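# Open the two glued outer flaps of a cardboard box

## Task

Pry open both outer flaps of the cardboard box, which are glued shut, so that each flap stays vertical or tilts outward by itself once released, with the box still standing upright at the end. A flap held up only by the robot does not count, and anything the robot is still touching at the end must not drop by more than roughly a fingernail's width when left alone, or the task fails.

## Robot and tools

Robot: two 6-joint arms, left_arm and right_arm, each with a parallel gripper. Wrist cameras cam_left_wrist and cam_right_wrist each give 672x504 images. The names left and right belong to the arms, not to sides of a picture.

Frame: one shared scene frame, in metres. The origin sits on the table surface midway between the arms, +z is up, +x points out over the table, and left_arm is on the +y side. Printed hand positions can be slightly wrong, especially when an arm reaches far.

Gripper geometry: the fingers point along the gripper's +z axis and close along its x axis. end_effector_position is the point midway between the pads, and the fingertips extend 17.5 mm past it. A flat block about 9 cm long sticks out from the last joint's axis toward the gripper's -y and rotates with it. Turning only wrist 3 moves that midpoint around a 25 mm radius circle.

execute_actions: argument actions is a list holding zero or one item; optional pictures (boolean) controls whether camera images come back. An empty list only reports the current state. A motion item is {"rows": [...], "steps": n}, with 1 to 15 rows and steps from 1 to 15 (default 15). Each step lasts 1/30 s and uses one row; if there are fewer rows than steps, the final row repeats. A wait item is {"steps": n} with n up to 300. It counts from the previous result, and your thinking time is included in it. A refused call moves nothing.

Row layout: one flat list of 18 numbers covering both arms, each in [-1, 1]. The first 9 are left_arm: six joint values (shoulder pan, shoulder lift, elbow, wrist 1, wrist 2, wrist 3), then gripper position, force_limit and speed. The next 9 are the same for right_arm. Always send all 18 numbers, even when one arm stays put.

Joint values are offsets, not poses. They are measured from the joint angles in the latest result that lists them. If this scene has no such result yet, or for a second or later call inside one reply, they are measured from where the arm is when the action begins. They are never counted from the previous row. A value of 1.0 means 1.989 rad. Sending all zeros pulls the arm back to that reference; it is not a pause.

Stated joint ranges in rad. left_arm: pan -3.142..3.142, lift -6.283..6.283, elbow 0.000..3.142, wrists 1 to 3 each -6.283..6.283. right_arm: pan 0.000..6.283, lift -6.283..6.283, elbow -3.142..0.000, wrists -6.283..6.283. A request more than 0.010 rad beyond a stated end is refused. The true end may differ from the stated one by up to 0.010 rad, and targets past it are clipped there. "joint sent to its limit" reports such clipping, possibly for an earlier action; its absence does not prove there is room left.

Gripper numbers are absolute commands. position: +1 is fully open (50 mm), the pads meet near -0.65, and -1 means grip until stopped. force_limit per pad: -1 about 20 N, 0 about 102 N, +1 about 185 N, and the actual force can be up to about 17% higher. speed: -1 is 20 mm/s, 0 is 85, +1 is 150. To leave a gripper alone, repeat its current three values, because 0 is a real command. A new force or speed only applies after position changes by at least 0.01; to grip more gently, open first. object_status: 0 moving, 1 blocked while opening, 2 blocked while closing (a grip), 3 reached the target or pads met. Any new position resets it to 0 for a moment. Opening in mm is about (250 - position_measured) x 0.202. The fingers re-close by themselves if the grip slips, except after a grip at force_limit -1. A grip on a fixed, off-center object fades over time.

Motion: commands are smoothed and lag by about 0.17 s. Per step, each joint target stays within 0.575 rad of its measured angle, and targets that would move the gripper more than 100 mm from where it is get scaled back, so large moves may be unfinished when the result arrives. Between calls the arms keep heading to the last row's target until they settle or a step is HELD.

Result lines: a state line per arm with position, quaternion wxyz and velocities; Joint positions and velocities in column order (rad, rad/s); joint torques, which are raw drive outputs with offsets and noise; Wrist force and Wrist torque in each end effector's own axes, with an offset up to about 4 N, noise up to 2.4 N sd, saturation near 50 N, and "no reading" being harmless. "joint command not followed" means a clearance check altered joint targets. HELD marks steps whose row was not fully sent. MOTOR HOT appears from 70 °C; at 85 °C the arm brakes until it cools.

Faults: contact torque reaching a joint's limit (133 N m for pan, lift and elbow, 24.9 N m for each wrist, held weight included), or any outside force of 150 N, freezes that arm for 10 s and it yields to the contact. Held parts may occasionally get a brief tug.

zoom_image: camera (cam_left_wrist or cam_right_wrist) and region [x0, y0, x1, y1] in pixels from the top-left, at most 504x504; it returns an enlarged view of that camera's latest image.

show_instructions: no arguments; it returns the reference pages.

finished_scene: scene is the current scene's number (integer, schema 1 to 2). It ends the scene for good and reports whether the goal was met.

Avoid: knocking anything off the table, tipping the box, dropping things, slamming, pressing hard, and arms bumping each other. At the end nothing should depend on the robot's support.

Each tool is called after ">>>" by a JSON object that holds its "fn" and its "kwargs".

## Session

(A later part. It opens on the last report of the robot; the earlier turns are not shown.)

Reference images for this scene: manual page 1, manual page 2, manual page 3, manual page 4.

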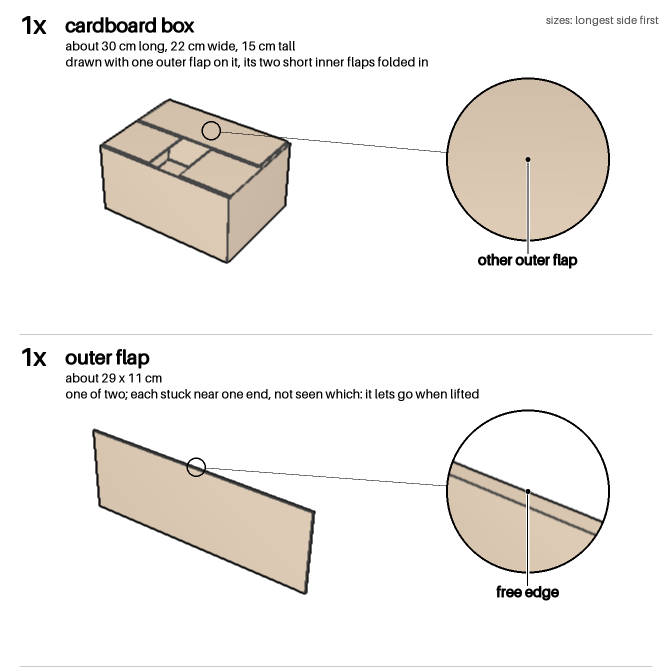

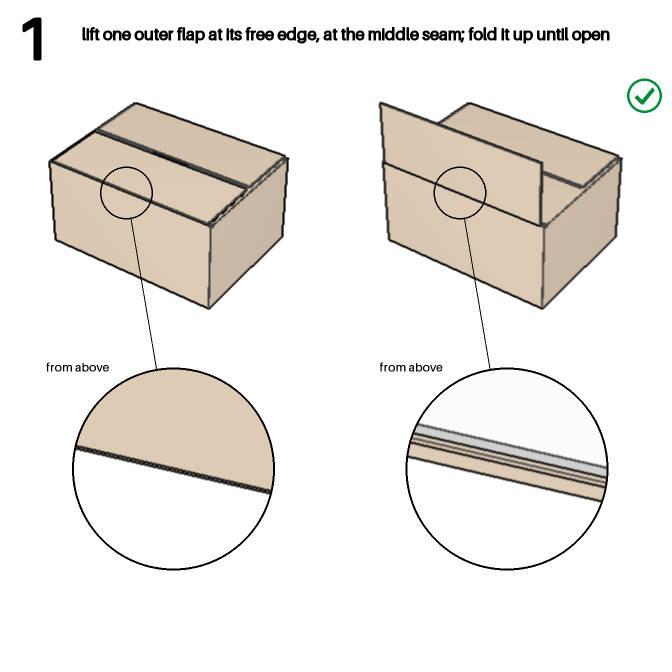

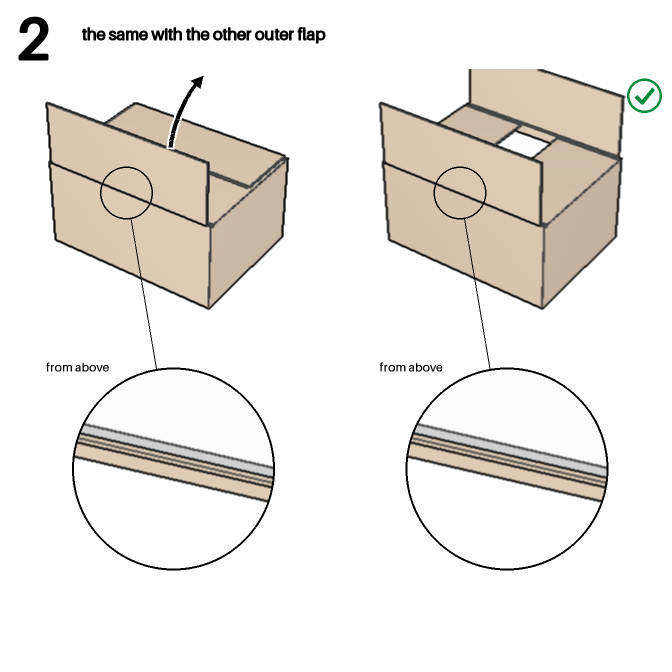

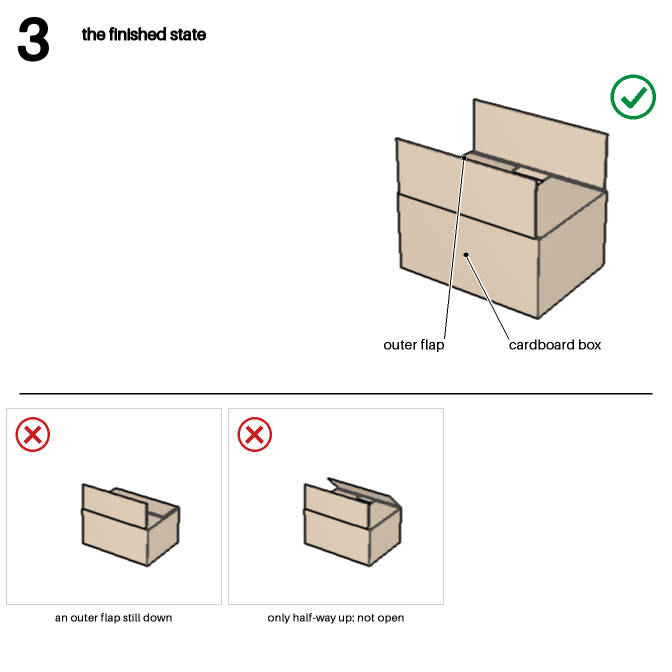

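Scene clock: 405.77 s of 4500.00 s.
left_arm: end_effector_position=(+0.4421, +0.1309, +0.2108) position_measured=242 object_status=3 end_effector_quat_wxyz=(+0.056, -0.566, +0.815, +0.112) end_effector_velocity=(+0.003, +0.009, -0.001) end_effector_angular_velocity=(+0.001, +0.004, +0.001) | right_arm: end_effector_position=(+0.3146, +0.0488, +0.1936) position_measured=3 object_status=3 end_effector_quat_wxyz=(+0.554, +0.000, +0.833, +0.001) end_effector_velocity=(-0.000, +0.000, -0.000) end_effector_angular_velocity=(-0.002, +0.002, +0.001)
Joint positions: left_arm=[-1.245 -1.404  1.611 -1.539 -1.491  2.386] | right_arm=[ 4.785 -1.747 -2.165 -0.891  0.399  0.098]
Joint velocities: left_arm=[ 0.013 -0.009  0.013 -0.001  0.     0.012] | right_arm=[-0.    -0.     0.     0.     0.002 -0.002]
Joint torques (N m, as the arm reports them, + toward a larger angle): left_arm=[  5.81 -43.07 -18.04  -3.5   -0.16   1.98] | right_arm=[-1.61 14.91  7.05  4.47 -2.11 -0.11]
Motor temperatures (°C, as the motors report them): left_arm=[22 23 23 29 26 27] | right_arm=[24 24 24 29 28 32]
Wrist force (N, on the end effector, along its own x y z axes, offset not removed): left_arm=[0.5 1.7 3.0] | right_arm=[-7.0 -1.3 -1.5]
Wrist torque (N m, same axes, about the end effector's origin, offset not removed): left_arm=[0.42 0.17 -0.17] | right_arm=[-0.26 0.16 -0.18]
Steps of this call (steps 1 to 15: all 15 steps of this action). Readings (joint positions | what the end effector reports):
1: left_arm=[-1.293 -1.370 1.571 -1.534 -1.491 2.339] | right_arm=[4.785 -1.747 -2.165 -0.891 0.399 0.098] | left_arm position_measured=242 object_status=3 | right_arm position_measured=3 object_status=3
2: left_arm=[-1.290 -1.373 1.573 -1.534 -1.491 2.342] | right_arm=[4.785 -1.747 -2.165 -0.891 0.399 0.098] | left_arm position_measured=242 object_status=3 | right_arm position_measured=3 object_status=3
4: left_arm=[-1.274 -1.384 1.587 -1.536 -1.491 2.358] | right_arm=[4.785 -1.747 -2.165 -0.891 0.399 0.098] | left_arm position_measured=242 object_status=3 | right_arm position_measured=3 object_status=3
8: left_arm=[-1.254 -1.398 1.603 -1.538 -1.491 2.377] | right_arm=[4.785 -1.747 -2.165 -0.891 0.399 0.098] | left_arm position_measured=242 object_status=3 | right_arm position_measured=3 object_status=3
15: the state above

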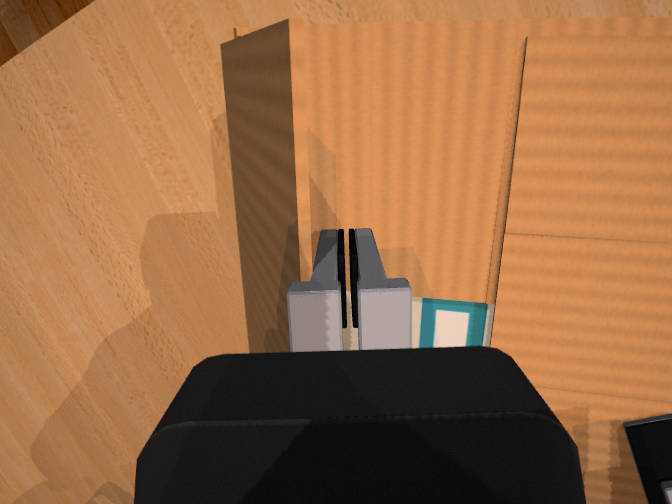

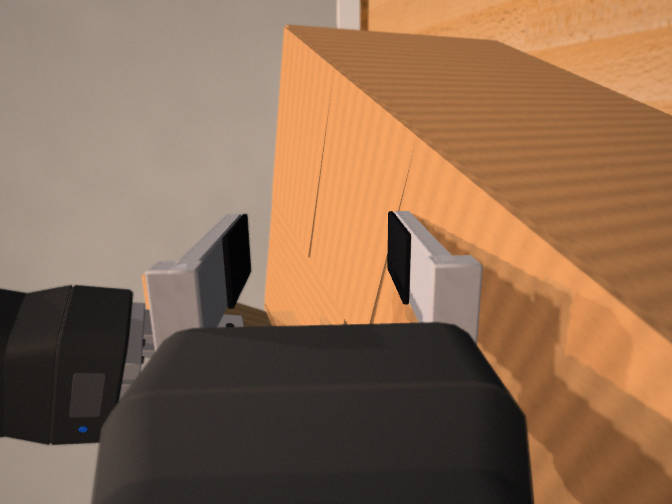

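Working smoothly.

>>> {"fn": "execute_actions", "kwargs": {"actions": [{"rows":[[0.025,-0.018,0.021,-0.003,0,0.025,-0.6,0,1,0,0,0,0,0,0,1,0,0]]}], "pictures": false}}

>>> {"fn": "execute_actions", "kwargs": {"actions": [{"rows":[[0.02,-0.0145,0.017,-0.0025,0,0.02,-0.6,0,1,0,0,0,0,0,0,1,0,0]]}]}}

Scene clock: 410.30 s of 4500.00 s.
left_arm: end_effector_position=(+0.4517, +0.1615, +0.2106) position_measured=242 object_status=3 end_effector_quat_wxyz=(+0.051, -0.566, +0.815, +0.114) end_effector_velocity=(+0.002, +0.008, -0.000) end_effector_angular_velocity=(-0.000, +0.003, +0.001) | right_arm: end_effector_position=(+0.3146, +0.0488, +0.1936) position_measured=3 object_status=3 end_effector_quat_wxyz=(+0.554, +0.000, +0.833, +0.001) end_effector_velocity=(-0.000, -0.000, -0.000) end_effector_angular_velocity=(+0.000, +0.002, +0.000)
Joint positions: left_arm=[-1.197 -1.439  1.651 -1.545 -1.491  2.434] | right_arm=[ 4.785 -1.747 -2.165 -0.891  0.399  0.098]
Joint velocities: left_arm=[ 0.013 -0.009  0.011 -0.001 -0.     0.012] | right_arm=[ 0.     0.001 -0.    -0.     0.002 -0.   ]
Joint torques (N m, as the arm reports them, + toward a larger angle): left_arm=[ 15.6  -18.05   5.5    1.05  -0.13   1.91] | right_arm=[-0.22 14.54  6.58  3.56 -0.73 -0.13]
Motor temperatures (°C, as the motors report them): left_arm=[22 23 23 29 26 27] | right_arm=[24 24 24 29 28 32]
Wrist force (N, on the end effector, along its own x y z axes, offset not removed): left_arm=[7.3 6.4 -43.2] | right_arm=[-11.9 0.6 -0.2]
Wrist torque (N m, same axes, about the end effector's origin, offset not removed): left_arm=[0.44 -0.35 -0.22] | right_arm=[-0.12 -0.02 0.07]
Steps of this call (steps 1 to 15: the robot went on to your last target; steps 16 to 90: nothing new was sent; then 1.03 s passed at rest; steps 91 to 105: all 15 steps of this action). Readings (joint positions | what the end effector reports):
91: left_arm=[-1.244 -1.406 1.612 -1.540 -1.491 2.388] | right_arm=[4.785 -1.747 -2.165 -0.891 0.399 0.098] | left_arm position_measured=242 object_status=3 | right_arm position_measured=3 object_status=3
92: left_arm=[-1.241 -1.408 1.615 -1.540 -1.491 2.391] | right_arm=[4.785 -1.747 -2.165 -0.891 0.399 0.098] | left_arm position_measured=242 object_status=3 | right_arm position_measured=3 object_status=3
94: left_arm=[-1.225 -1.419 1.628 -1.542 -1.491 2.406] | right_arm=[4.785 -1.747 -2.165 -0.891 0.399 0.098] | left_arm position_measured=242 object_status=3 | right_arm position_measured=3 object_status=3
98: left_arm=[-1.206 -1.433 1.643 -1.544 -1.491 2.425] | right_arm=[4.785 -1.747 -2.165 -0.891 0.399 0.098] | left_arm position_measured=242 object_status=3 | right_arm position_measured=3 object_status=3
105: the state above

Scene clock: 410.80 s of 4500.00 s.
left_arm: end_effector_position=(+0.4579, +0.1862, +0.2100) position_measured=242 object_status=3 end_effector_quat_wxyz=(+0.046, -0.566, +0.815, +0.116) end_effector_velocity=(+0.002, +0.008, -0.000) end_effector_angular_velocity=(-0.000, +0.003, +0.003) | right_arm: end_effector_position=(+0.3146, +0.0488, +0.1936) position_measured=3 object_status=3 end_effector_quat_wxyz=(+0.554, +0.000, +0.833, +0.001) end_effector_velocity=(-0.000, +0.000, +0.000) end_effector_angular_velocity=(+0.001, +0.000, +0.000)
Joint positions: left_arm=[-1.159 -1.467  1.683 -1.55  -1.491  2.473] | right_arm=[ 4.785 -1.747 -2.165 -0.89   0.399  0.098]
Joint velocities: left_arm=[ 0.013 -0.007  0.008 -0.    -0.     0.01 ] | right_arm=[0. 0. 0. 0. 0. 0.]
Joint torques (N m, as the arm reports them, + toward a larger angle): left_arm=[18.66 -4.28 14.05  3.48  3.57  2.14] | right_arm=[ 0.14 13.39  5.44  2.67  3.34 -0.12]
Motor temperatures (°C, as the motors report them): left_arm=[22 23 23 29 26 27] | right_arm=[24 24 24 29 28 32]
Wrist force (N, on the end effector, along its own x y z axes, offset not removed): left_arm=[15.7 10.7 -50.0] | right_arm=[-22.6 3.0 -5.0]
Wrist torque (N m, same axes, about the end effector's origin, offset not removed): left_arm=[0.79 -1.50 -0.23] | right_arm=[-0.34 0.02 -0.10]
Steps of this call (steps 1 to 15: all 15 steps of this action). Readings (joint positions | what the end effector reports):
1: left_arm=[-1.197 -1.439 1.651 -1.545 -1.491 2.435] | right_arm=[4.785 -1.747 -2.165 -0.891 0.399 0.098] | left_arm position_measured=242 object_status=3 | right_arm position_measured=3 object_status=3
2: left_arm=[-1.194 -1.441 1.654 -1.546 -1.491 2.437] | right_arm=[4.785 -1.747 -2.165 -0.891 0.399 0.098] | left_arm position_measured=242 object_status=3 | right_arm position_measured=3 object_status=3
4: left_arm=[-1.181 -1.451 1.664 -1.548 -1.491 2.450] | right_arm=[4.785 -1.747 -2.165 -0.891 0.399 0.098] | left_arm position_measured=242 object_status=3 | right_arm position_measured=3 object_status=3
8: left_arm=[-1.166 -1.462 1.678 -1.549 -1.491 2.466] | right_arm=[4.785 -1.747 -2.165 -0.890 0.399 0.098] | left_arm position_measured=242 object_status=3 | right_arm position_measured=3 object_status=3
15: the state above

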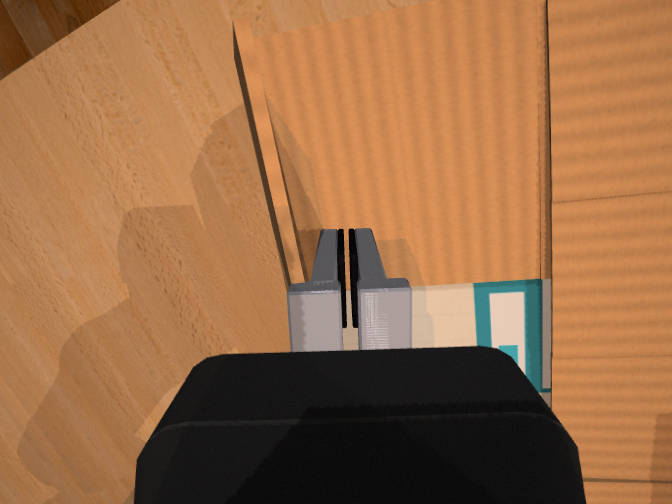

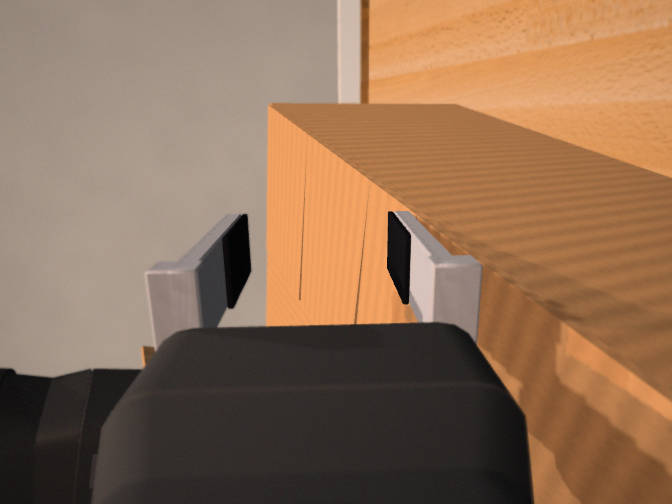

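>>> {"fn": "execute_actions", "kwargs": {"actions": [{"rows":[[0,-0.008,-0.036,0.044,0,0,-0.6,0,1,0,0.0004,0.0003,-0.0006,0,0,1,0,0]]}], "pictures": false}}

>>> {"fn": "execute_actions", "kwargs": {"actions": [{"steps":10}]}}

Scene clock: 416.27 s of 4500.00 s.
left_arm: end_effector_position=(+0.4575, +0.1869, +0.2432) position_measured=242 object_status=3 end_effector_quat_wxyz=(+0.046, -0.566, +0.815, +0.116) end_effector_velocity=(-0.001, -0.000, +0.010) end_effector_angular_velocity=(-0.001, -0.000, -0.001) | right_arm: end_effector_position=(+0.3146, +0.0488, +0.1940) position_measured=3 object_status=3 end_effector_quat_wxyz=(+0.554, +0.000, +0.833, +0.001) end_effector_velocity=(+0.000, -0.000, +0.001) end_effector_angular_velocity=(-0.001, -0.001, +0.000)
Joint positions: left_arm=[-1.159 -1.482  1.615 -1.466 -1.491  2.473] | right_arm=[ 4.785 -1.746 -2.164 -0.892  0.399  0.098]
Joint velocities: left_arm=[-0.001 -0.005 -0.021  0.025 -0.     0.   ] | right_arm=[-0.     0.001 -0.    -0.    -0.001 -0.001]
Joint torques (N m, as the arm reports them, + toward a larger angle): left_arm=[ -6.71 -36.17 -30.39  -0.77  -2.28  -1.98] | right_arm=[-0.45 32.45 24.62 -0.26  3.31 -0.42]
Motor temperatures (°C, as the motors report them): left_arm=[22 23 23 29 26 27] | right_arm=[24 24 24 29 28 32]
Wrist force (N, on the end effector, along its own x y z axes, offset not removed): left_arm=[-0.3 -2.0 0.0] | right_arm=[-13.1 1.8 -1.5]
Wrist torque (N m, same axes, about the end effector's origin, offset not removed): left_arm=[-0.39 0.40 0.14] | right_arm=[0.00 -0.64 -0.17]
Steps of this call (steps 1 to 15: the robot went on to your last target; steps 16 to 90: nothing new was sent; then 1.97 s passed at rest; steps 91 to 105: all 15 steps of this action). Readings (joint positions | what the end effector reports):
91: left_arm=[-1.158 -1.468 1.685 -1.550 -1.491 2.474] | right_arm=[4.785 -1.747 -2.165 -0.891 0.399 0.098] | left_arm position_measured=242 object_status=3 | right_arm position_measured=3 object_status=3
92: left_arm=[-1.158 -1.469 1.682 -1.547 -1.491 2.474] | right_arm=[4.785 -1.747 -2.165 -0.891 0.399 0.098] | left_arm position_measured=242 object_status=3 | right_arm position_measured=3 object_status=3
94: left_arm=[-1.158 -1.473 1.659 -1.519 -1.491 2.474] | right_arm=[4.785 -1.747 -2.165 -0.891 0.399 0.098] | left_arm position_measured=242 object_status=3 | right_arm position_measured=3 object_status=3
98: left_arm=[-1.158 -1.479 1.629 -1.483 -1.491 2.473] | right_arm=[4.785 -1.746 -2.165 -0.891 0.399 0.098] | left_arm position_measured=242 object_status=3 | right_arm position_measured=3 object_status=3
105: the state above

Scene clock: 416.60 s of 4500.00 s.
left_arm: end_effector_position=(+0.4575, +0.1869, +0.2444) position_measured=242 object_status=3 end_effector_quat_wxyz=(+0.046, -0.566, +0.815, +0.116) end_effector_velocity=(-0.001, +0.000, +0.000) end_effector_angular_velocity=(+0.001, +0.001, -0.002) | right_arm: end_effector_position=(+0.3146, +0.0488, +0.1940) position_measured=3 object_status=3 end_effector_quat_wxyz=(+0.554, +0.000, +0.833, +0.001) end_effector_velocity=(-0.000, +0.000, -0.001) end_effector_angular_velocity=(-0.002, +0.001, +0.000)
Joint positions: left_arm=[-1.159 -1.483  1.612 -1.463 -1.491  2.473] | right_arm=[ 4.785 -1.746 -2.164 -0.892  0.399  0.098]
Joint velocities: left_arm=[-0.001 -0.    -0.     0.002  0.     0.002] | right_arm=[ 0.    -0.003  0.     0.001  0.001 -0.001]
Joint torques (N m, as the arm reports them, + toward a larger angle): left_arm=[ -6.26 -39.41 -29.06  -0.73  -2.25  -1.94] | right_arm=[-0.78 33.76 23.73 -0.16  0.82 -0.4 ]
Motor temperatures (°C, as the motors report them): left_arm=[22 23 23 29 26 27] | right_arm=[24 24 24 29 28 32]
Wrist force (N, on the end effector, along its own x y z axes, offset not removed): left_arm=[-0.3 -0.6 7.5] | right_arm=[-13.8 0.3 -2.9]
Wrist torque (N m, same axes, about the end effector's origin, offset not removed): left_arm=[0.02 0.34 0.13] | right_arm=[-0.25 -0.18 -0.14]
Steps of this call (steps 1 to 10: the robot went on to your last target). Readings (joint positions | what the end effector reports):
1: left_arm=[-1.159 -1.482 1.614 -1.465 -1.491 2.473] | right_arm=[4.785 -1.746 -2.164 -0.892 0.399 0.098] | left_arm position_measured=242 object_status=3 | right_arm position_measured=3 object_status=3
2: left_arm=[-1.159 -1.483 1.613 -1.464 -1.491 2.473] | right_arm=[4.785 -1.746 -2.164 -0.892 0.399 0.098] | left_arm position_measured=242 object_status=3 | right_arm position_measured=3 object_status=3
4: left_arm=[-1.159 -1.483 1.613 -1.464 -1.491 2.473] | right_arm=[4.785 -1.746 -2.164 -0.892 0.399 0.098] | left_arm position_measured=242 object_status=3 | right_arm position_measured=3 object_status=3
8: left_arm=[-1.159 -1.483 1.612 -1.463 -1.491 2.473] | right_arm=[4.785 -1.746 -2.164 -0.892 0.399 0.098] | left_arm position_measured=242 object_status=3 | right_arm position_measured=3 object_status=3
10: the state above

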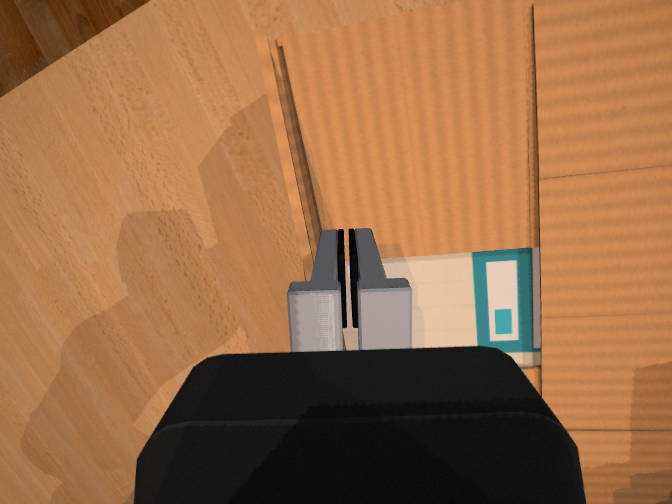

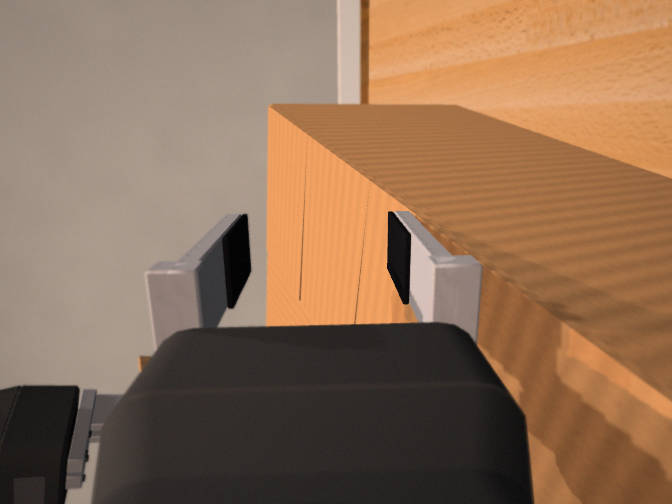

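>>> {"fn": "execute_actions", "kwargs": {"actions": [{"rows":[[0.022,-0.016,0.018,-0.002,0,0.022,-0.6,0,1,0,0,0,0,0,0,1,0,0]]}], "pictures": false}}

>>> {"fn": "execute_actions", "kwargs": {"actions": [{"rows":[[0.022,-0.016,0.018,-0.002,0,0.022,-0.6,0,1,0,0,0,0,0,0,1,0,0]]}]}}

Scene clock: 421.60 s of 4500.00 s.
left_arm: end_effector_position=(+0.4627, +0.2139, +0.2436) position_measured=242 object_status=3 end_effector_quat_wxyz=(+0.041, -0.566, +0.815, +0.118) end_effector_velocity=(+0.001, +0.008, -0.001) end_effector_angular_velocity=(-0.000, +0.003, +0.002) | right_arm: end_effector_position=(+0.3146, +0.0488, +0.1941) position_measured=3 object_status=3 end_effector_quat_wxyz=(+0.554, +0.000, +0.833, +0.001) end_effector_velocity=(+0.000, -0.000, -0.000) end_effector_angular_velocity=(+0.000, -0.001, -0.001)
Joint positions: left_arm=[-1.117 -1.514  1.647 -1.467 -1.491  2.515] | right_arm=[ 4.785 -1.746 -2.164 -0.892  0.399  0.098]
Joint velocities: left_arm=[ 0.012 -0.008  0.01  -0.001 -0.     0.011] | right_arm=[-0.    -0.    -0.001 -0.    -0.001  0.001]
Joint torques (N m, as the arm reports them, + toward a larger angle): left_arm=[  7.33 -37.32 -18.79  -3.69   2.64   2.48] | right_arm=[-1.28 31.38 22.66  1.27  2.69 -0.33]
Motor temperatures (°C, as the motors report them): left_arm=[22 23 23 29 26 27] | right_arm=[24 24 24 29 28 32]
Wrist force (N, on the end effector, along its own x y z axes, offset not removed): left_arm=[-0.6 0.4 1.7] | right_arm=[-14.7 1.2 -1.8]
Wrist torque (N m, same axes, about the end effector's origin, offset not removed): left_arm=[0.21 0.38 0.12] | right_arm=[0.16 0.16 -0.11]
Steps of this call (steps 1 to 15: the robot went on to your last target; steps 16 to 90: nothing new was sent; then 1.50 s passed at rest; steps 91 to 105: all 15 steps of this action). Readings (joint positions | what the end effector reports):
91: left_arm=[-1.159 -1.483 1.612 -1.462 -1.491 2.473] | right_arm=[4.785 -1.746 -2.164 -0.892 0.399 0.098] | left_arm position_measured=242 object_status=3 | right_arm position_measured=3 object_status=3
92: left_arm=[-1.157 -1.485 1.614 -1.463 -1.491 2.475] | right_arm=[4.785 -1.746 -2.164 -0.892 0.399 0.098] | left_arm position_measured=242 object_status=3 | right_arm position_measured=3 object_status=3
94: left_arm=[-1.142 -1.496 1.626 -1.464 -1.491 2.489] | right_arm=[4.785 -1.746 -2.164 -0.892 0.399 0.098] | left_arm position_measured=242 object_status=3 | right_arm position_measured=3 object_status=3
98: left_arm=[-1.125 -1.508 1.640 -1.466 -1.491 2.507] | right_arm=[4.785 -1.746 -2.164 -0.892 0.399 0.098] | left_arm position_measured=242 object_status=3 | right_arm position_measured=3 object_status=3
105: the state above

Scene clock: 422.10 s of 4500.00 s.
left_arm: end_effector_position=(+0.4664, +0.2408, +0.2425) position_measured=242 object_status=3 end_effector_quat_wxyz=(+0.036, -0.566, +0.815, +0.119) end_effector_velocity=(+0.001, +0.006, +0.000) end_effector_angular_velocity=(-0.002, +0.002, -0.002) | right_arm: end_effector_position=(+0.3146, +0.0488, +0.1941) position_measured=3 object_status=3 end_effector_quat_wxyz=(+0.554, +0.000, +0.833, +0.001) end_effector_velocity=(+0.000, +0.000, +0.001) end_effector_angular_velocity=(+0.001, -0.000, +0.000)
Joint positions: left_arm=[-1.075 -1.544  1.681 -1.47  -1.491  2.557] | right_arm=[ 4.785 -1.746 -2.164 -0.892  0.399  0.098]
Joint velocities: left_arm=[ 0.01  -0.008  0.009 -0.001  0.     0.012] | right_arm=[-0.     0.002  0.001  0.    -0.    -0.001]
Joint torques (N m, as the arm reports them, + toward a larger angle): left_arm=[  7.47 -35.73 -18.63  -3.58   2.84   2.31] | right_arm=[ 0.42 31.81 22.33  1.52  3.02 -0.17]
Motor temperatures (°C, as the motors report them): left_arm=[22 23 23 29 26 27] | right_arm=[24 24 24 29 28 32]
Wrist force (N, on the end effector, along its own x y z axes, offset not removed): left_arm=[1.8 1.9 4.0] | right_arm=[-12.7 3.4 -2.6]
Wrist torque (N m, same axes, about the end effector's origin, offset not removed): left_arm=[0.62 -0.34 -0.07] | right_arm=[0.38 -0.07 0.00]
Steps of this call (steps 1 to 15: all 15 steps of this action). Readings (joint positions | what the end effector reports):
1: left_arm=[-1.116 -1.514 1.647 -1.467 -1.491 2.515] | right_arm=[4.785 -1.746 -2.164 -0.892 0.399 0.098] | left_arm position_measured=242 object_status=3 | right_arm position_measured=3 object_status=3
2: left_arm=[-1.114 -1.516 1.649 -1.467 -1.491 2.518] | right_arm=[4.785 -1.746 -2.164 -0.892 0.399 0.098] | left_arm position_measured=242 object_status=3 | right_arm position_measured=3 object_status=3
4: left_arm=[-1.099 -1.527 1.661 -1.468 -1.491 2.532] | right_arm=[4.785 -1.746 -2.164 -0.892 0.399 0.098] | left_arm position_measured=242 object_status=3 | right_arm position_measured=3 object_status=3
8: left_arm=[-1.082 -1.539 1.675 -1.470 -1.491 2.549] | right_arm=[4.785 -1.746 -2.164 -0.892 0.399 0.098] | left_arm position_measured=242 object_status=3 | right_arm position_measured=3 object_status=3
15: the state above

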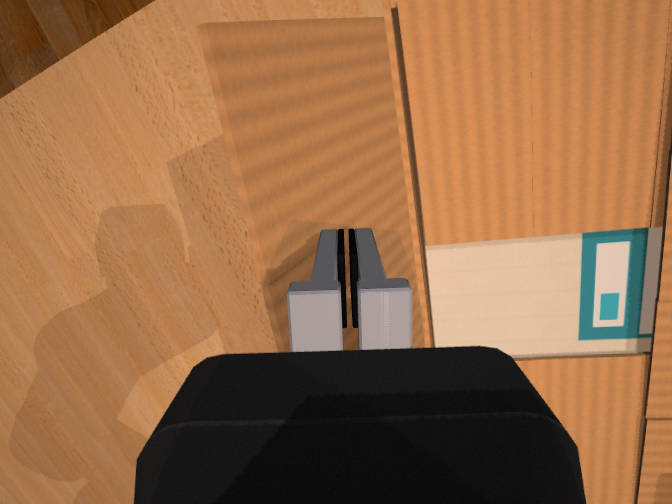

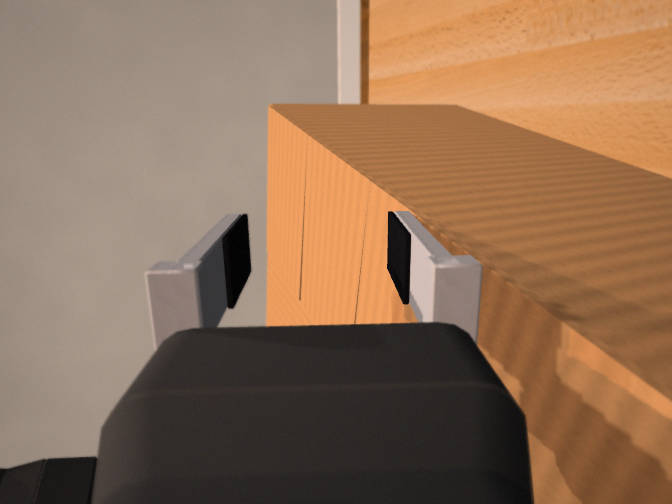

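>>> {"fn": "execute_actions", "kwargs": {"actions": [{"rows":[[0.039,0,0,-0.335,-0.327,-0.06,1,0,1,0,0.03,0.019,-0.049,0,0,1,0,0]]}], "pictures": false}}

>>> {"fn": "execute_actions", "kwargs": {"actions": [{"steps":25}], "pictures": false}}

Scene clock: 478.83 s of 4500.00 s.
left_arm: end_effector_position=(+0.4653, +0.0827, +0.3202) position_measured=3 object_status=0 end_effector_quat_wxyz=(-0.205, -0.596, +0.764, -0.135) end_effector_velocity=(-0.030, -0.292, +0.300) end_effector_angular_velocity=(-1.483, +0.144, -0.046) | right_arm: end_effector_position=(+0.3146, +0.0490, +0.2253) position_measured=3 object_status=3 end_effector_quat_wxyz=(+0.554, +0.000, +0.833, +0.001) end_effector_velocity=(+0.000, -0.000, +0.008) end_effector_angular_velocity=(-0.001, -0.002, -0.001)
Joint positions: left_arm=[-1.011 -1.545  1.681 -1.98  -1.991  2.46 ] | right_arm=[ 4.785 -1.688 -2.128 -0.985  0.399  0.098]
Joint velocities: left_arm=[ 0.1    0.002 -0.001 -1.106 -1.068 -0.161] | right_arm=[ 0.     0.015  0.01  -0.029 -0.001  0.002]
Joint torques (N m, as the arm reports them, + toward a larger angle): left_arm=[  4.06 -21.48 -31.67  -6.11  -5.72  -2.52] | right_arm=[-0.12 36.72 30.96  1.09 -4.59 -0.11]
Motor temperatures (°C, as the motors report them): left_arm=[22 23 23 29 26 27] | right_arm=[24 24 24 29 29 32]
Wrist force (N, on the end effector, along its own x y z axes, offset not removed): left_arm=[1.4 -5.5 3.7] | right_arm=[1.2 -0.7 -0.7]
Wrist torque (N m, same axes, about the end effector's origin, offset not removed): left_arm=[-0.86 -0.12 0.12] | right_arm=[-0.05 -0.34 0.05]
Steps of this call (steps 1 to 15: the robot went on to your last target; steps 16 to 90: nothing new was sent; then 53.23 s passed at rest; steps 91 to 105: all 15 steps of this action). Readings (joint positions | what the end effector reports):
91: left_arm=[-1.073 -1.545 1.682 -1.471 -1.492 2.559] | right_arm=[4.785 -1.746 -2.164 -0.892 0.399 0.098] | left_arm position_measured=239 object_status=0 | right_arm position_measured=3 object_status=3
92: left_arm=[-1.071 -1.545 1.682 -1.474 -1.495 2.556] | right_arm=[4.785 -1.743 -2.162 -0.895 0.399 0.098] | left_arm position_measured=215 object_status=0 | right_arm position_measured=3 object_status=3
94: left_arm=[-1.058 -1.545 1.682 -1.522 -1.543 2.536] | right_arm=[4.785 -1.723 -2.149 -0.924 0.399 0.098] | left_arm position_measured=165 object_status=0 | right_arm position_measured=3 object_status=3
98: left_arm=[-1.039 -1.545 1.682 -1.697 -1.716 2.505] | right_arm=[4.785 -1.699 -2.135 -0.966 0.399 0.098] | left_arm position_measured=66 object_status=0 | right_arm position_measured=3 object_status=3
105: the state above

Scene clock: 479.67 s of 4500.00 s.
left_arm: end_effector_position=(+0.4587, +0.0463, +0.3667) position_measured=3 object_status=3 end_effector_quat_wxyz=(-0.274, -0.566, +0.750, -0.206) end_effector_velocity=(+0.001, +0.000, +0.000) end_effector_angular_velocity=(-0.002, +0.000, +0.001) | right_arm: end_effector_position=(+0.3146, +0.0489, +0.2265) position_measured=3 object_status=3 end_effector_quat_wxyz=(+0.554, +0.000, +0.833, +0.001) end_effector_velocity=(-0.000, +0.001, +0.001) end_effector_angular_velocity=(+0.002, -0.000, +0.000)
Joint positions: left_arm=[-0.997 -1.544  1.681 -2.136 -2.142  2.438] | right_arm=[ 4.785 -1.686 -2.126 -0.989  0.399  0.098]
Joint velocities: left_arm=[ 0.002  0.     0.001 -0.002 -0.002 -0.   ] | right_arm=[ 0.    -0.     0.001  0.001 -0.     0.001]
Joint torques (N m, as the arm reports them, + toward a larger angle): left_arm=[  5.44 -22.05 -31.66  -5.18  -3.97  -1.85] | right_arm=[ 0.45 36.96 31.7   0.76 -4.71 -0.35]
Motor temperatures (°C, as the motors report them): left_arm=[22 23 23 29 26 27] | right_arm=[24 24 24 29 29 32]
Wrist force (N, on the end effector, along its own x y z axes, offset not removed): left_arm=[1.1 -0.5 0.5] | right_arm=[-0.5 -2.0 0.6]
Wrist torque (N m, same axes, about the end effector's origin, offset not removed): left_arm=[-0.11 -0.24 0.05] | right_arm=[-0.20 0.22 -0.14]
Steps of this call (steps 1 to 25: the robot went on to your last target). Readings (joint positions | what the end effector reports):
1: left_arm=[-1.008 -1.545 1.681 -2.015 -2.025 2.455] | right_arm=[4.785 -1.688 -2.128 -0.986 0.399 0.098] | left_arm position_measured=3 object_status=0 | right_arm position_measured=3 object_status=3
2: left_arm=[-1.005 -1.545 1.681 -2.043 -2.051 2.451] | right_arm=[4.785 -1.687 -2.127 -0.987 0.399 0.098] | left_arm position_measured=3 object_status=3 | right_arm position_measured=3 object_status=3
4: left_arm=[-1.002 -1.545 1.681 -2.081 -2.088 2.446] | right_arm=[4.785 -1.687 -2.127 -0.988 0.399 0.098] | left_arm position_measured=3 object_status=3 | right_arm position_measured=3 object_status=3
8: left_arm=[-0.999 -1.544 1.681 -2.117 -2.123 2.441] | right_arm=[4.785 -1.686 -2.127 -0.989 0.399 0.098] | left_arm position_measured=3 object_status=3 | right_arm position_measured=3 object_status=3
25: the state above

>>> {"fn": "execute_actions", "kwargs": {"actions": [{"rows":[[0,-0.0782,0.2587,-0.181,0,0,1,0,1,0.0236,-0.1516,0.219,-0.122,0.0045,0.0584,1,0,0]]}], "pictures": false}}

>>> {"fn": "execute_actions", "kwargs": {"actions": [{"steps":25}]}}

Scene clock: 485.70 s of 4500.00 s.
left_arm: end_effector_position=(+0.3970, +0.1173, +0.2480) position_measured=3 object_status=3 end_effector_quat_wxyz=(-0.274, -0.564, +0.750, -0.209) end_effector_velocity=(-0.076, +0.087, -0.136) end_effector_angular_velocity=(+0.036, +0.030, +0.001) | right_arm: end_effector_position=(+0.2827, +0.1924, +0.2250) position_measured=3 object_status=3 end_effector_quat_wxyz=(+0.553, -0.001, +0.833, -0.001) end_effector_velocity=(-0.023, +0.096, -0.001) end_effector_angular_velocity=(+0.016, +0.002, -0.001)
Joint positions: left_arm=[-0.997 -1.685  2.136 -2.458 -2.142  2.438] | right_arm=[ 4.829 -1.964 -1.728 -1.213  0.407  0.206]
Joint velocities: left_arm=[ 0.    -0.116  0.459 -0.296  0.001 -0.001] | right_arm=[ 0.025 -0.184  0.286 -0.143  0.005  0.062]
Joint torques (N m, as the arm reports them, + toward a larger angle): left_arm=[  2.57 -28.9  -27.56  -5.6    1.46  -1.31] | right_arm=[ 8.29 32.59 29.01  0.53 -0.39  2.33]
Motor temperatures (°C, as the motors report them): left_arm=[22 23 23 29 26 27] | right_arm=[24 24 24 29 29 32]
Wrist force (N, on the end effector, along its own x y z axes, offset not removed): left_arm=[-3.2 -1.7 1.5] | right_arm=[0.9 2.0 -0.1]
Wrist torque (N m, same axes, about the end effector's origin, offset not removed): left_arm=[-0.21 0.40 0.08] | right_arm=[0.20 -0.05 -0.27]
Steps of this call (steps 1 to 15: the robot went on to your last target; steps 16 to 90: nothing new was sent; then 2.53 s passed at rest; steps 91 to 105: all 15 steps of this action). Readings (joint positions | what the end effector reports):
91: left_arm=[-0.997 -1.544 1.681 -2.137 -2.142 2.438] | right_arm=[4.785 -1.686 -2.126 -0.989 0.399 0.098] | left_arm position_measured=3 object_status=3 | right_arm position_measured=3 object_status=3
92: left_arm=[-0.997 -1.547 1.684 -2.140 -2.142 2.438] | right_arm=[4.787 -1.689 -2.123 -0.992 0.399 0.102] | left_arm position_measured=3 object_status=3 | right_arm position_measured=3 object_status=3
94: left_arm=[-0.997 -1.576 1.732 -2.186 -2.142 2.438] | right_arm=[4.797 -1.732 -2.076 -1.032 0.401 0.125] | left_arm position_measured=3 object_status=3 | right_arm position_measured=3 object_status=3
98: left_arm=[-0.997 -1.625 1.910 -2.308 -2.142 2.438] | right_arm=[4.813 -1.849 -1.905 -1.123 0.404 0.166] | left_arm position_measured=3 object_status=3 | right_arm position_measured=3 object_status=3
105: the state above

Scene clock: 486.53 s of 4500.00 s.
left_arm: end_effector_position=(+0.3870, +0.1288, +0.2304) position_measured=3 object_status=3 end_effector_quat_wxyz=(-0.274, -0.565, +0.750, -0.206) end_effector_velocity=(+0.000, +0.001, -0.002) end_effector_angular_velocity=(+0.002, +0.001, +0.002) | right_arm: end_effector_position=(+0.2798, +0.2047, +0.2249) position_measured=3 object_status=3 end_effector_quat_wxyz=(+0.553, -0.001, +0.833, +0.000) end_effector_velocity=(+0.000, +0.000, -0.000) end_effector_angular_velocity=(+0.002, +0.000, -0.001)
Joint positions: left_arm=[-0.997 -1.7    2.196 -2.496 -2.142  2.438] | right_arm=[ 4.832 -1.988 -1.691 -1.232  0.408  0.215]
Joint velocities: left_arm=[ 0.002 -0.     0.003 -0.     0.    -0.   ] | right_arm=[-0.001 -0.001  0.     0.002  0.     0.001]
Joint torques (N m, as the arm reports them, + toward a larger angle): left_arm=[ -1.88 -26.68 -17.06  -5.14   1.53   0.08] | right_arm=[ 8.94 29.95 33.55  0.51 -0.07  2.36]
Motor temperatures (°C, as the motors report them): left_arm=[22 23 23 29 26 27] | right_arm=[24 24 24 29 29 32]
Wrist force (N, on the end effector, along its own x y z axes, offset not removed): left_arm=[-0.8 -2.4 -1.9] | right_arm=[-0.5 -2.0 0.3]
Wrist torque (N m, same axes, about the end effector's origin, offset not removed): left_arm=[-0.42 -0.09 0.21] | right_arm=[-0.27 0.14 -0.05]
Steps of this call (steps 1 to 25: the robot went on to your last target). Readings (joint positions | what the end effector reports):
1: left_arm=[-0.997 -1.688 2.150 -2.467 -2.142 2.438] | right_arm=[4.830 -1.969 -1.720 -1.218 0.407 0.208] | left_arm position_measured=3 object_status=3 | right_arm position_measured=3 object_status=3
2: left_arm=[-0.997 -1.691 2.160 -2.474 -2.142 2.438] | right_arm=[4.830 -1.974 -1.713 -1.221 0.407 0.210] | left_arm position_measured=3 object_status=3 | right_arm position_measured=3 object_status=3
4: left_arm=[-0.997 -1.695 2.175 -2.483 -2.142 2.438] | right_arm=[4.831 -1.979 -1.704 -1.225 0.407 0.212] | left_arm position_measured=3 object_status=3 | right_arm position_measured=3 object_status=3
8: left_arm=[-0.997 -1.698 2.188 -2.492 -2.142 2.438] | right_arm=[4.832 -1.985 -1.696 -1.229 0.408 0.214] | left_arm position_measured=3 object_status=3 | right_arm position_measured=3 object_status=3
25: the state above

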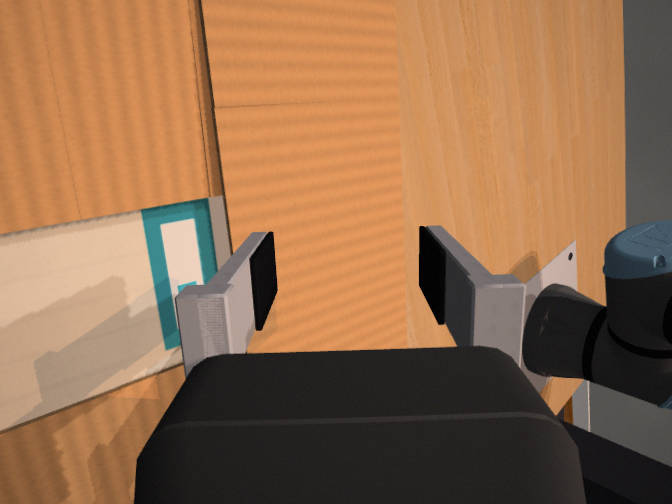

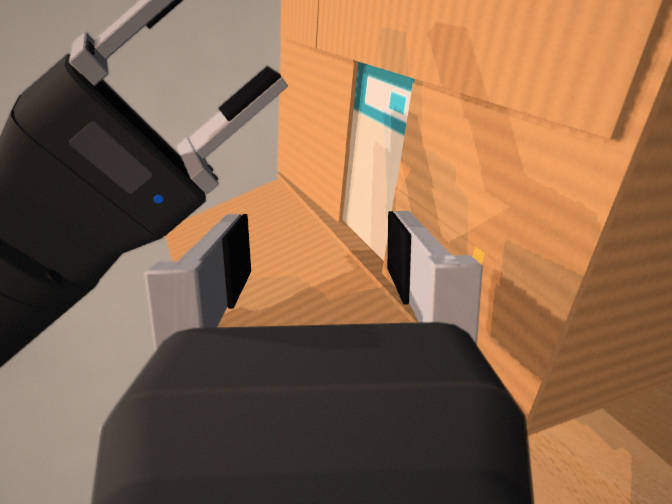

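>>> {"fn": "execute_actions", "kwargs": {"actions": [{"rows":[[0.011,0.0288,0.0353,-0.0642,0,0,1,0,1,0,-0.0216,-0.0172,0.0394,0,0,1,0,0]]}], "pictures": false}}

>>> {"fn": "execute_actions", "kwargs": {"actions": [{"steps":15}]}}

Scene clock: 501.77 s of 4500.00 s.
left_arm: end_effector_position=(+0.3934, +0.1373, +0.1919) position_measured=3 object_status=3 end_effector_quat_wxyz=(-0.272, -0.573, +0.744, -0.209) end_effector_velocity=(+0.001, +0.003, -0.011) end_effector_angular_velocity=(-0.002, -0.002, +0.005) | right_arm: end_effector_position=(+0.2797, +0.2049, +0.1930) position_measured=3 object_status=3 end_effector_quat_wxyz=(+0.553, -0.000, +0.833, +0.001) end_effector_velocity=(+0.000, -0.000, -0.009) end_effector_angular_velocity=(+0.001, -0.000, +0.000)
Joint positions: left_arm=[-0.976 -1.645  2.263 -2.619 -2.142  2.438] | right_arm=[ 4.832 -2.029 -1.724 -1.156  0.408  0.215]
Joint velocities: left_arm=[ 0.005  0.016  0.021 -0.039 -0.     0.001] | right_arm=[ 0.    -0.011 -0.01   0.021 -0.     0.   ]
Joint torques (N m, as the arm reports them, + toward a larger angle): left_arm=[  5.11 -13.08 -15.58  -5.35   0.22   1.5 ] | right_arm=[ 7.53 31.4  11.24  4.84 -1.53  1.65]
Motor temperatures (°C, as the motors report them): left_arm=[22 23 23 29 26 27] | right_arm=[24 24 24 29 29 32]
Wrist force (N, on the end effector, along its own x y z axes, offset not removed): left_arm=[1.4 0.8 -0.2] | right_arm=[0.9 0.8 -1.4]
Wrist torque (N m, same axes, about the end effector's origin, offset not removed): left_arm=[0.14 -0.11 0.11] | right_arm=[0.20 -0.08 -0.06]
Steps of this call (steps 1 to 15: the robot went on to your last target; steps 16 to 90: nothing new was sent; then 11.73 s passed at rest; steps 91 to 105: all 15 steps of this action). Readings (joint positions | what the end effector reports):
91: left_arm=[-0.997 -1.700 2.196 -2.496 -2.142 2.438] | right_arm=[4.832 -1.988 -1.691 -1.232 0.408 0.215] | left_arm position_measured=3 object_status=3 | right_arm position_measured=3 object_status=3
92: left_arm=[-0.996 -1.697 2.199 -2.500 -2.142 2.438] | right_arm=[4.832 -1.990 -1.693 -1.229 0.408 0.215] | left_arm position_measured=3 object_status=3 | right_arm position_measured=3 object_status=3
94: left_arm=[-0.988 -1.678 2.222 -2.535 -2.142 2.438] | right_arm=[4.832 -2.004 -1.704 -1.204 0.408 0.215] | left_arm position_measured=3 object_status=3 | right_arm position_measured=3 object_status=3
98: left_arm=[-0.980 -1.655 2.250 -2.592 -2.142 2.438] | right_arm=[4.832 -2.021 -1.718 -1.171 0.408 0.215] | left_arm position_measured=3 object_status=3 | right_arm position_measured=3 object_status=3
105: the state above

Scene clock: 502.27 s of 4500.00 s.
left_arm: end_effector_position=(+0.3936, +0.1377, +0.1906) position_measured=3 object_status=3 end_effector_quat_wxyz=(-0.271, -0.574, +0.744, -0.209) end_effector_velocity=(+0.000, -0.000, +0.000) end_effector_angular_velocity=(-0.001, -0.001, -0.000) | right_arm: end_effector_position=(+0.2797, +0.2049, +0.1919) position_measured=3 object_status=3 end_effector_quat_wxyz=(+0.553, -0.000, +0.833, +0.001) end_effector_velocity=(+0.000, -0.001, -0.001) end_effector_angular_velocity=(-0.003, -0.001, +0.000)
Joint positions: left_arm=[-0.975 -1.643  2.266 -2.624 -2.142  2.438] | right_arm=[ 4.832 -2.03  -1.725 -1.153  0.408  0.215]
Joint velocities: left_arm=[ 0.     0.    -0.    -0.001  0.     0.001] | right_arm=[ 0.    -0.001 -0.002 -0.001 -0.    -0.   ]
Joint torques (N m, as the arm reports them, + toward a larger angle): left_arm=[  5.62 -12.7  -15.68  -5.14  -1.11   0.74] | right_arm=[ 5.49 30.93 11.31  4.38 -2.61  0.89]
Motor temperatures (°C, as the motors report them): left_arm=[22 23 23 29 26 27] | right_arm=[24 24 24 29 29 32]
Wrist force (N, on the end effector, along its own x y z axes, offset not removed): left_arm=[-0.5 -1.0 4.3] | right_arm=[-2.4 -0.1 -1.0]
Wrist torque (N m, same axes, about the end effector's origin, offset not removed): left_arm=[-0.07 -0.13 0.00] | right_arm=[0.12 0.49 0.03]
Steps of this call (steps 1 to 15: the robot went on to your last target). Readings (joint positions | what the end effector reports):
1: left_arm=[-0.976 -1.644 2.264 -2.620 -2.142 2.438] | right_arm=[4.832 -2.029 -1.724 -1.156 0.408 0.215] | left_arm position_measured=3 object_status=3 | right_arm position_measured=3 object_status=3
2: left_arm=[-0.976 -1.644 2.264 -2.621 -2.142 2.438] | right_arm=[4.832 -2.030 -1.725 -1.155 0.408 0.215] | left_arm position_measured=3 object_status=3 | right_arm position_measured=3 object_status=3
4: left_arm=[-0.975 -1.643 2.265 -2.622 -2.142 2.438] | right_arm=[4.832 -2.030 -1.725 -1.154 0.408 0.215] | left_arm position_measured=3 object_status=3 | right_arm position_measured=3 object_status=3
8: left_arm=[-0.975 -1.643 2.265 -2.623 -2.142 2.438] | right_arm=[4.832 -2.030 -1.725 -1.154 0.408 0.215] | left_arm position_measured=3 object_status=3 | right_arm position_measured=3 object_status=3
15: the state above
All arms were judged still, so your last target was given up. Only a new action makes them travel on or press farther. Fingers that are still opening or closing keep moving.

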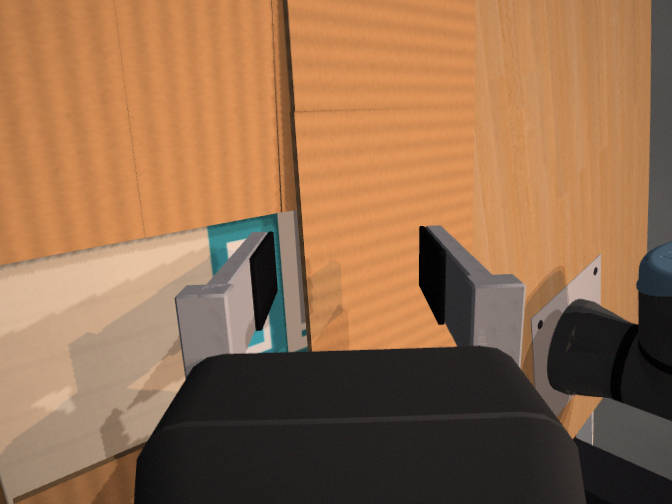

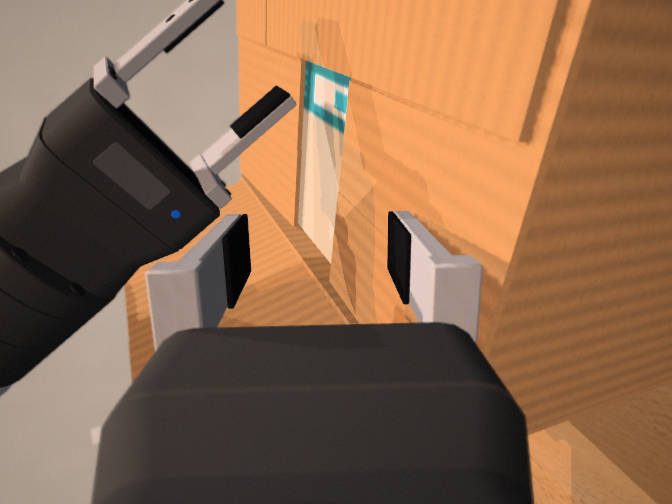

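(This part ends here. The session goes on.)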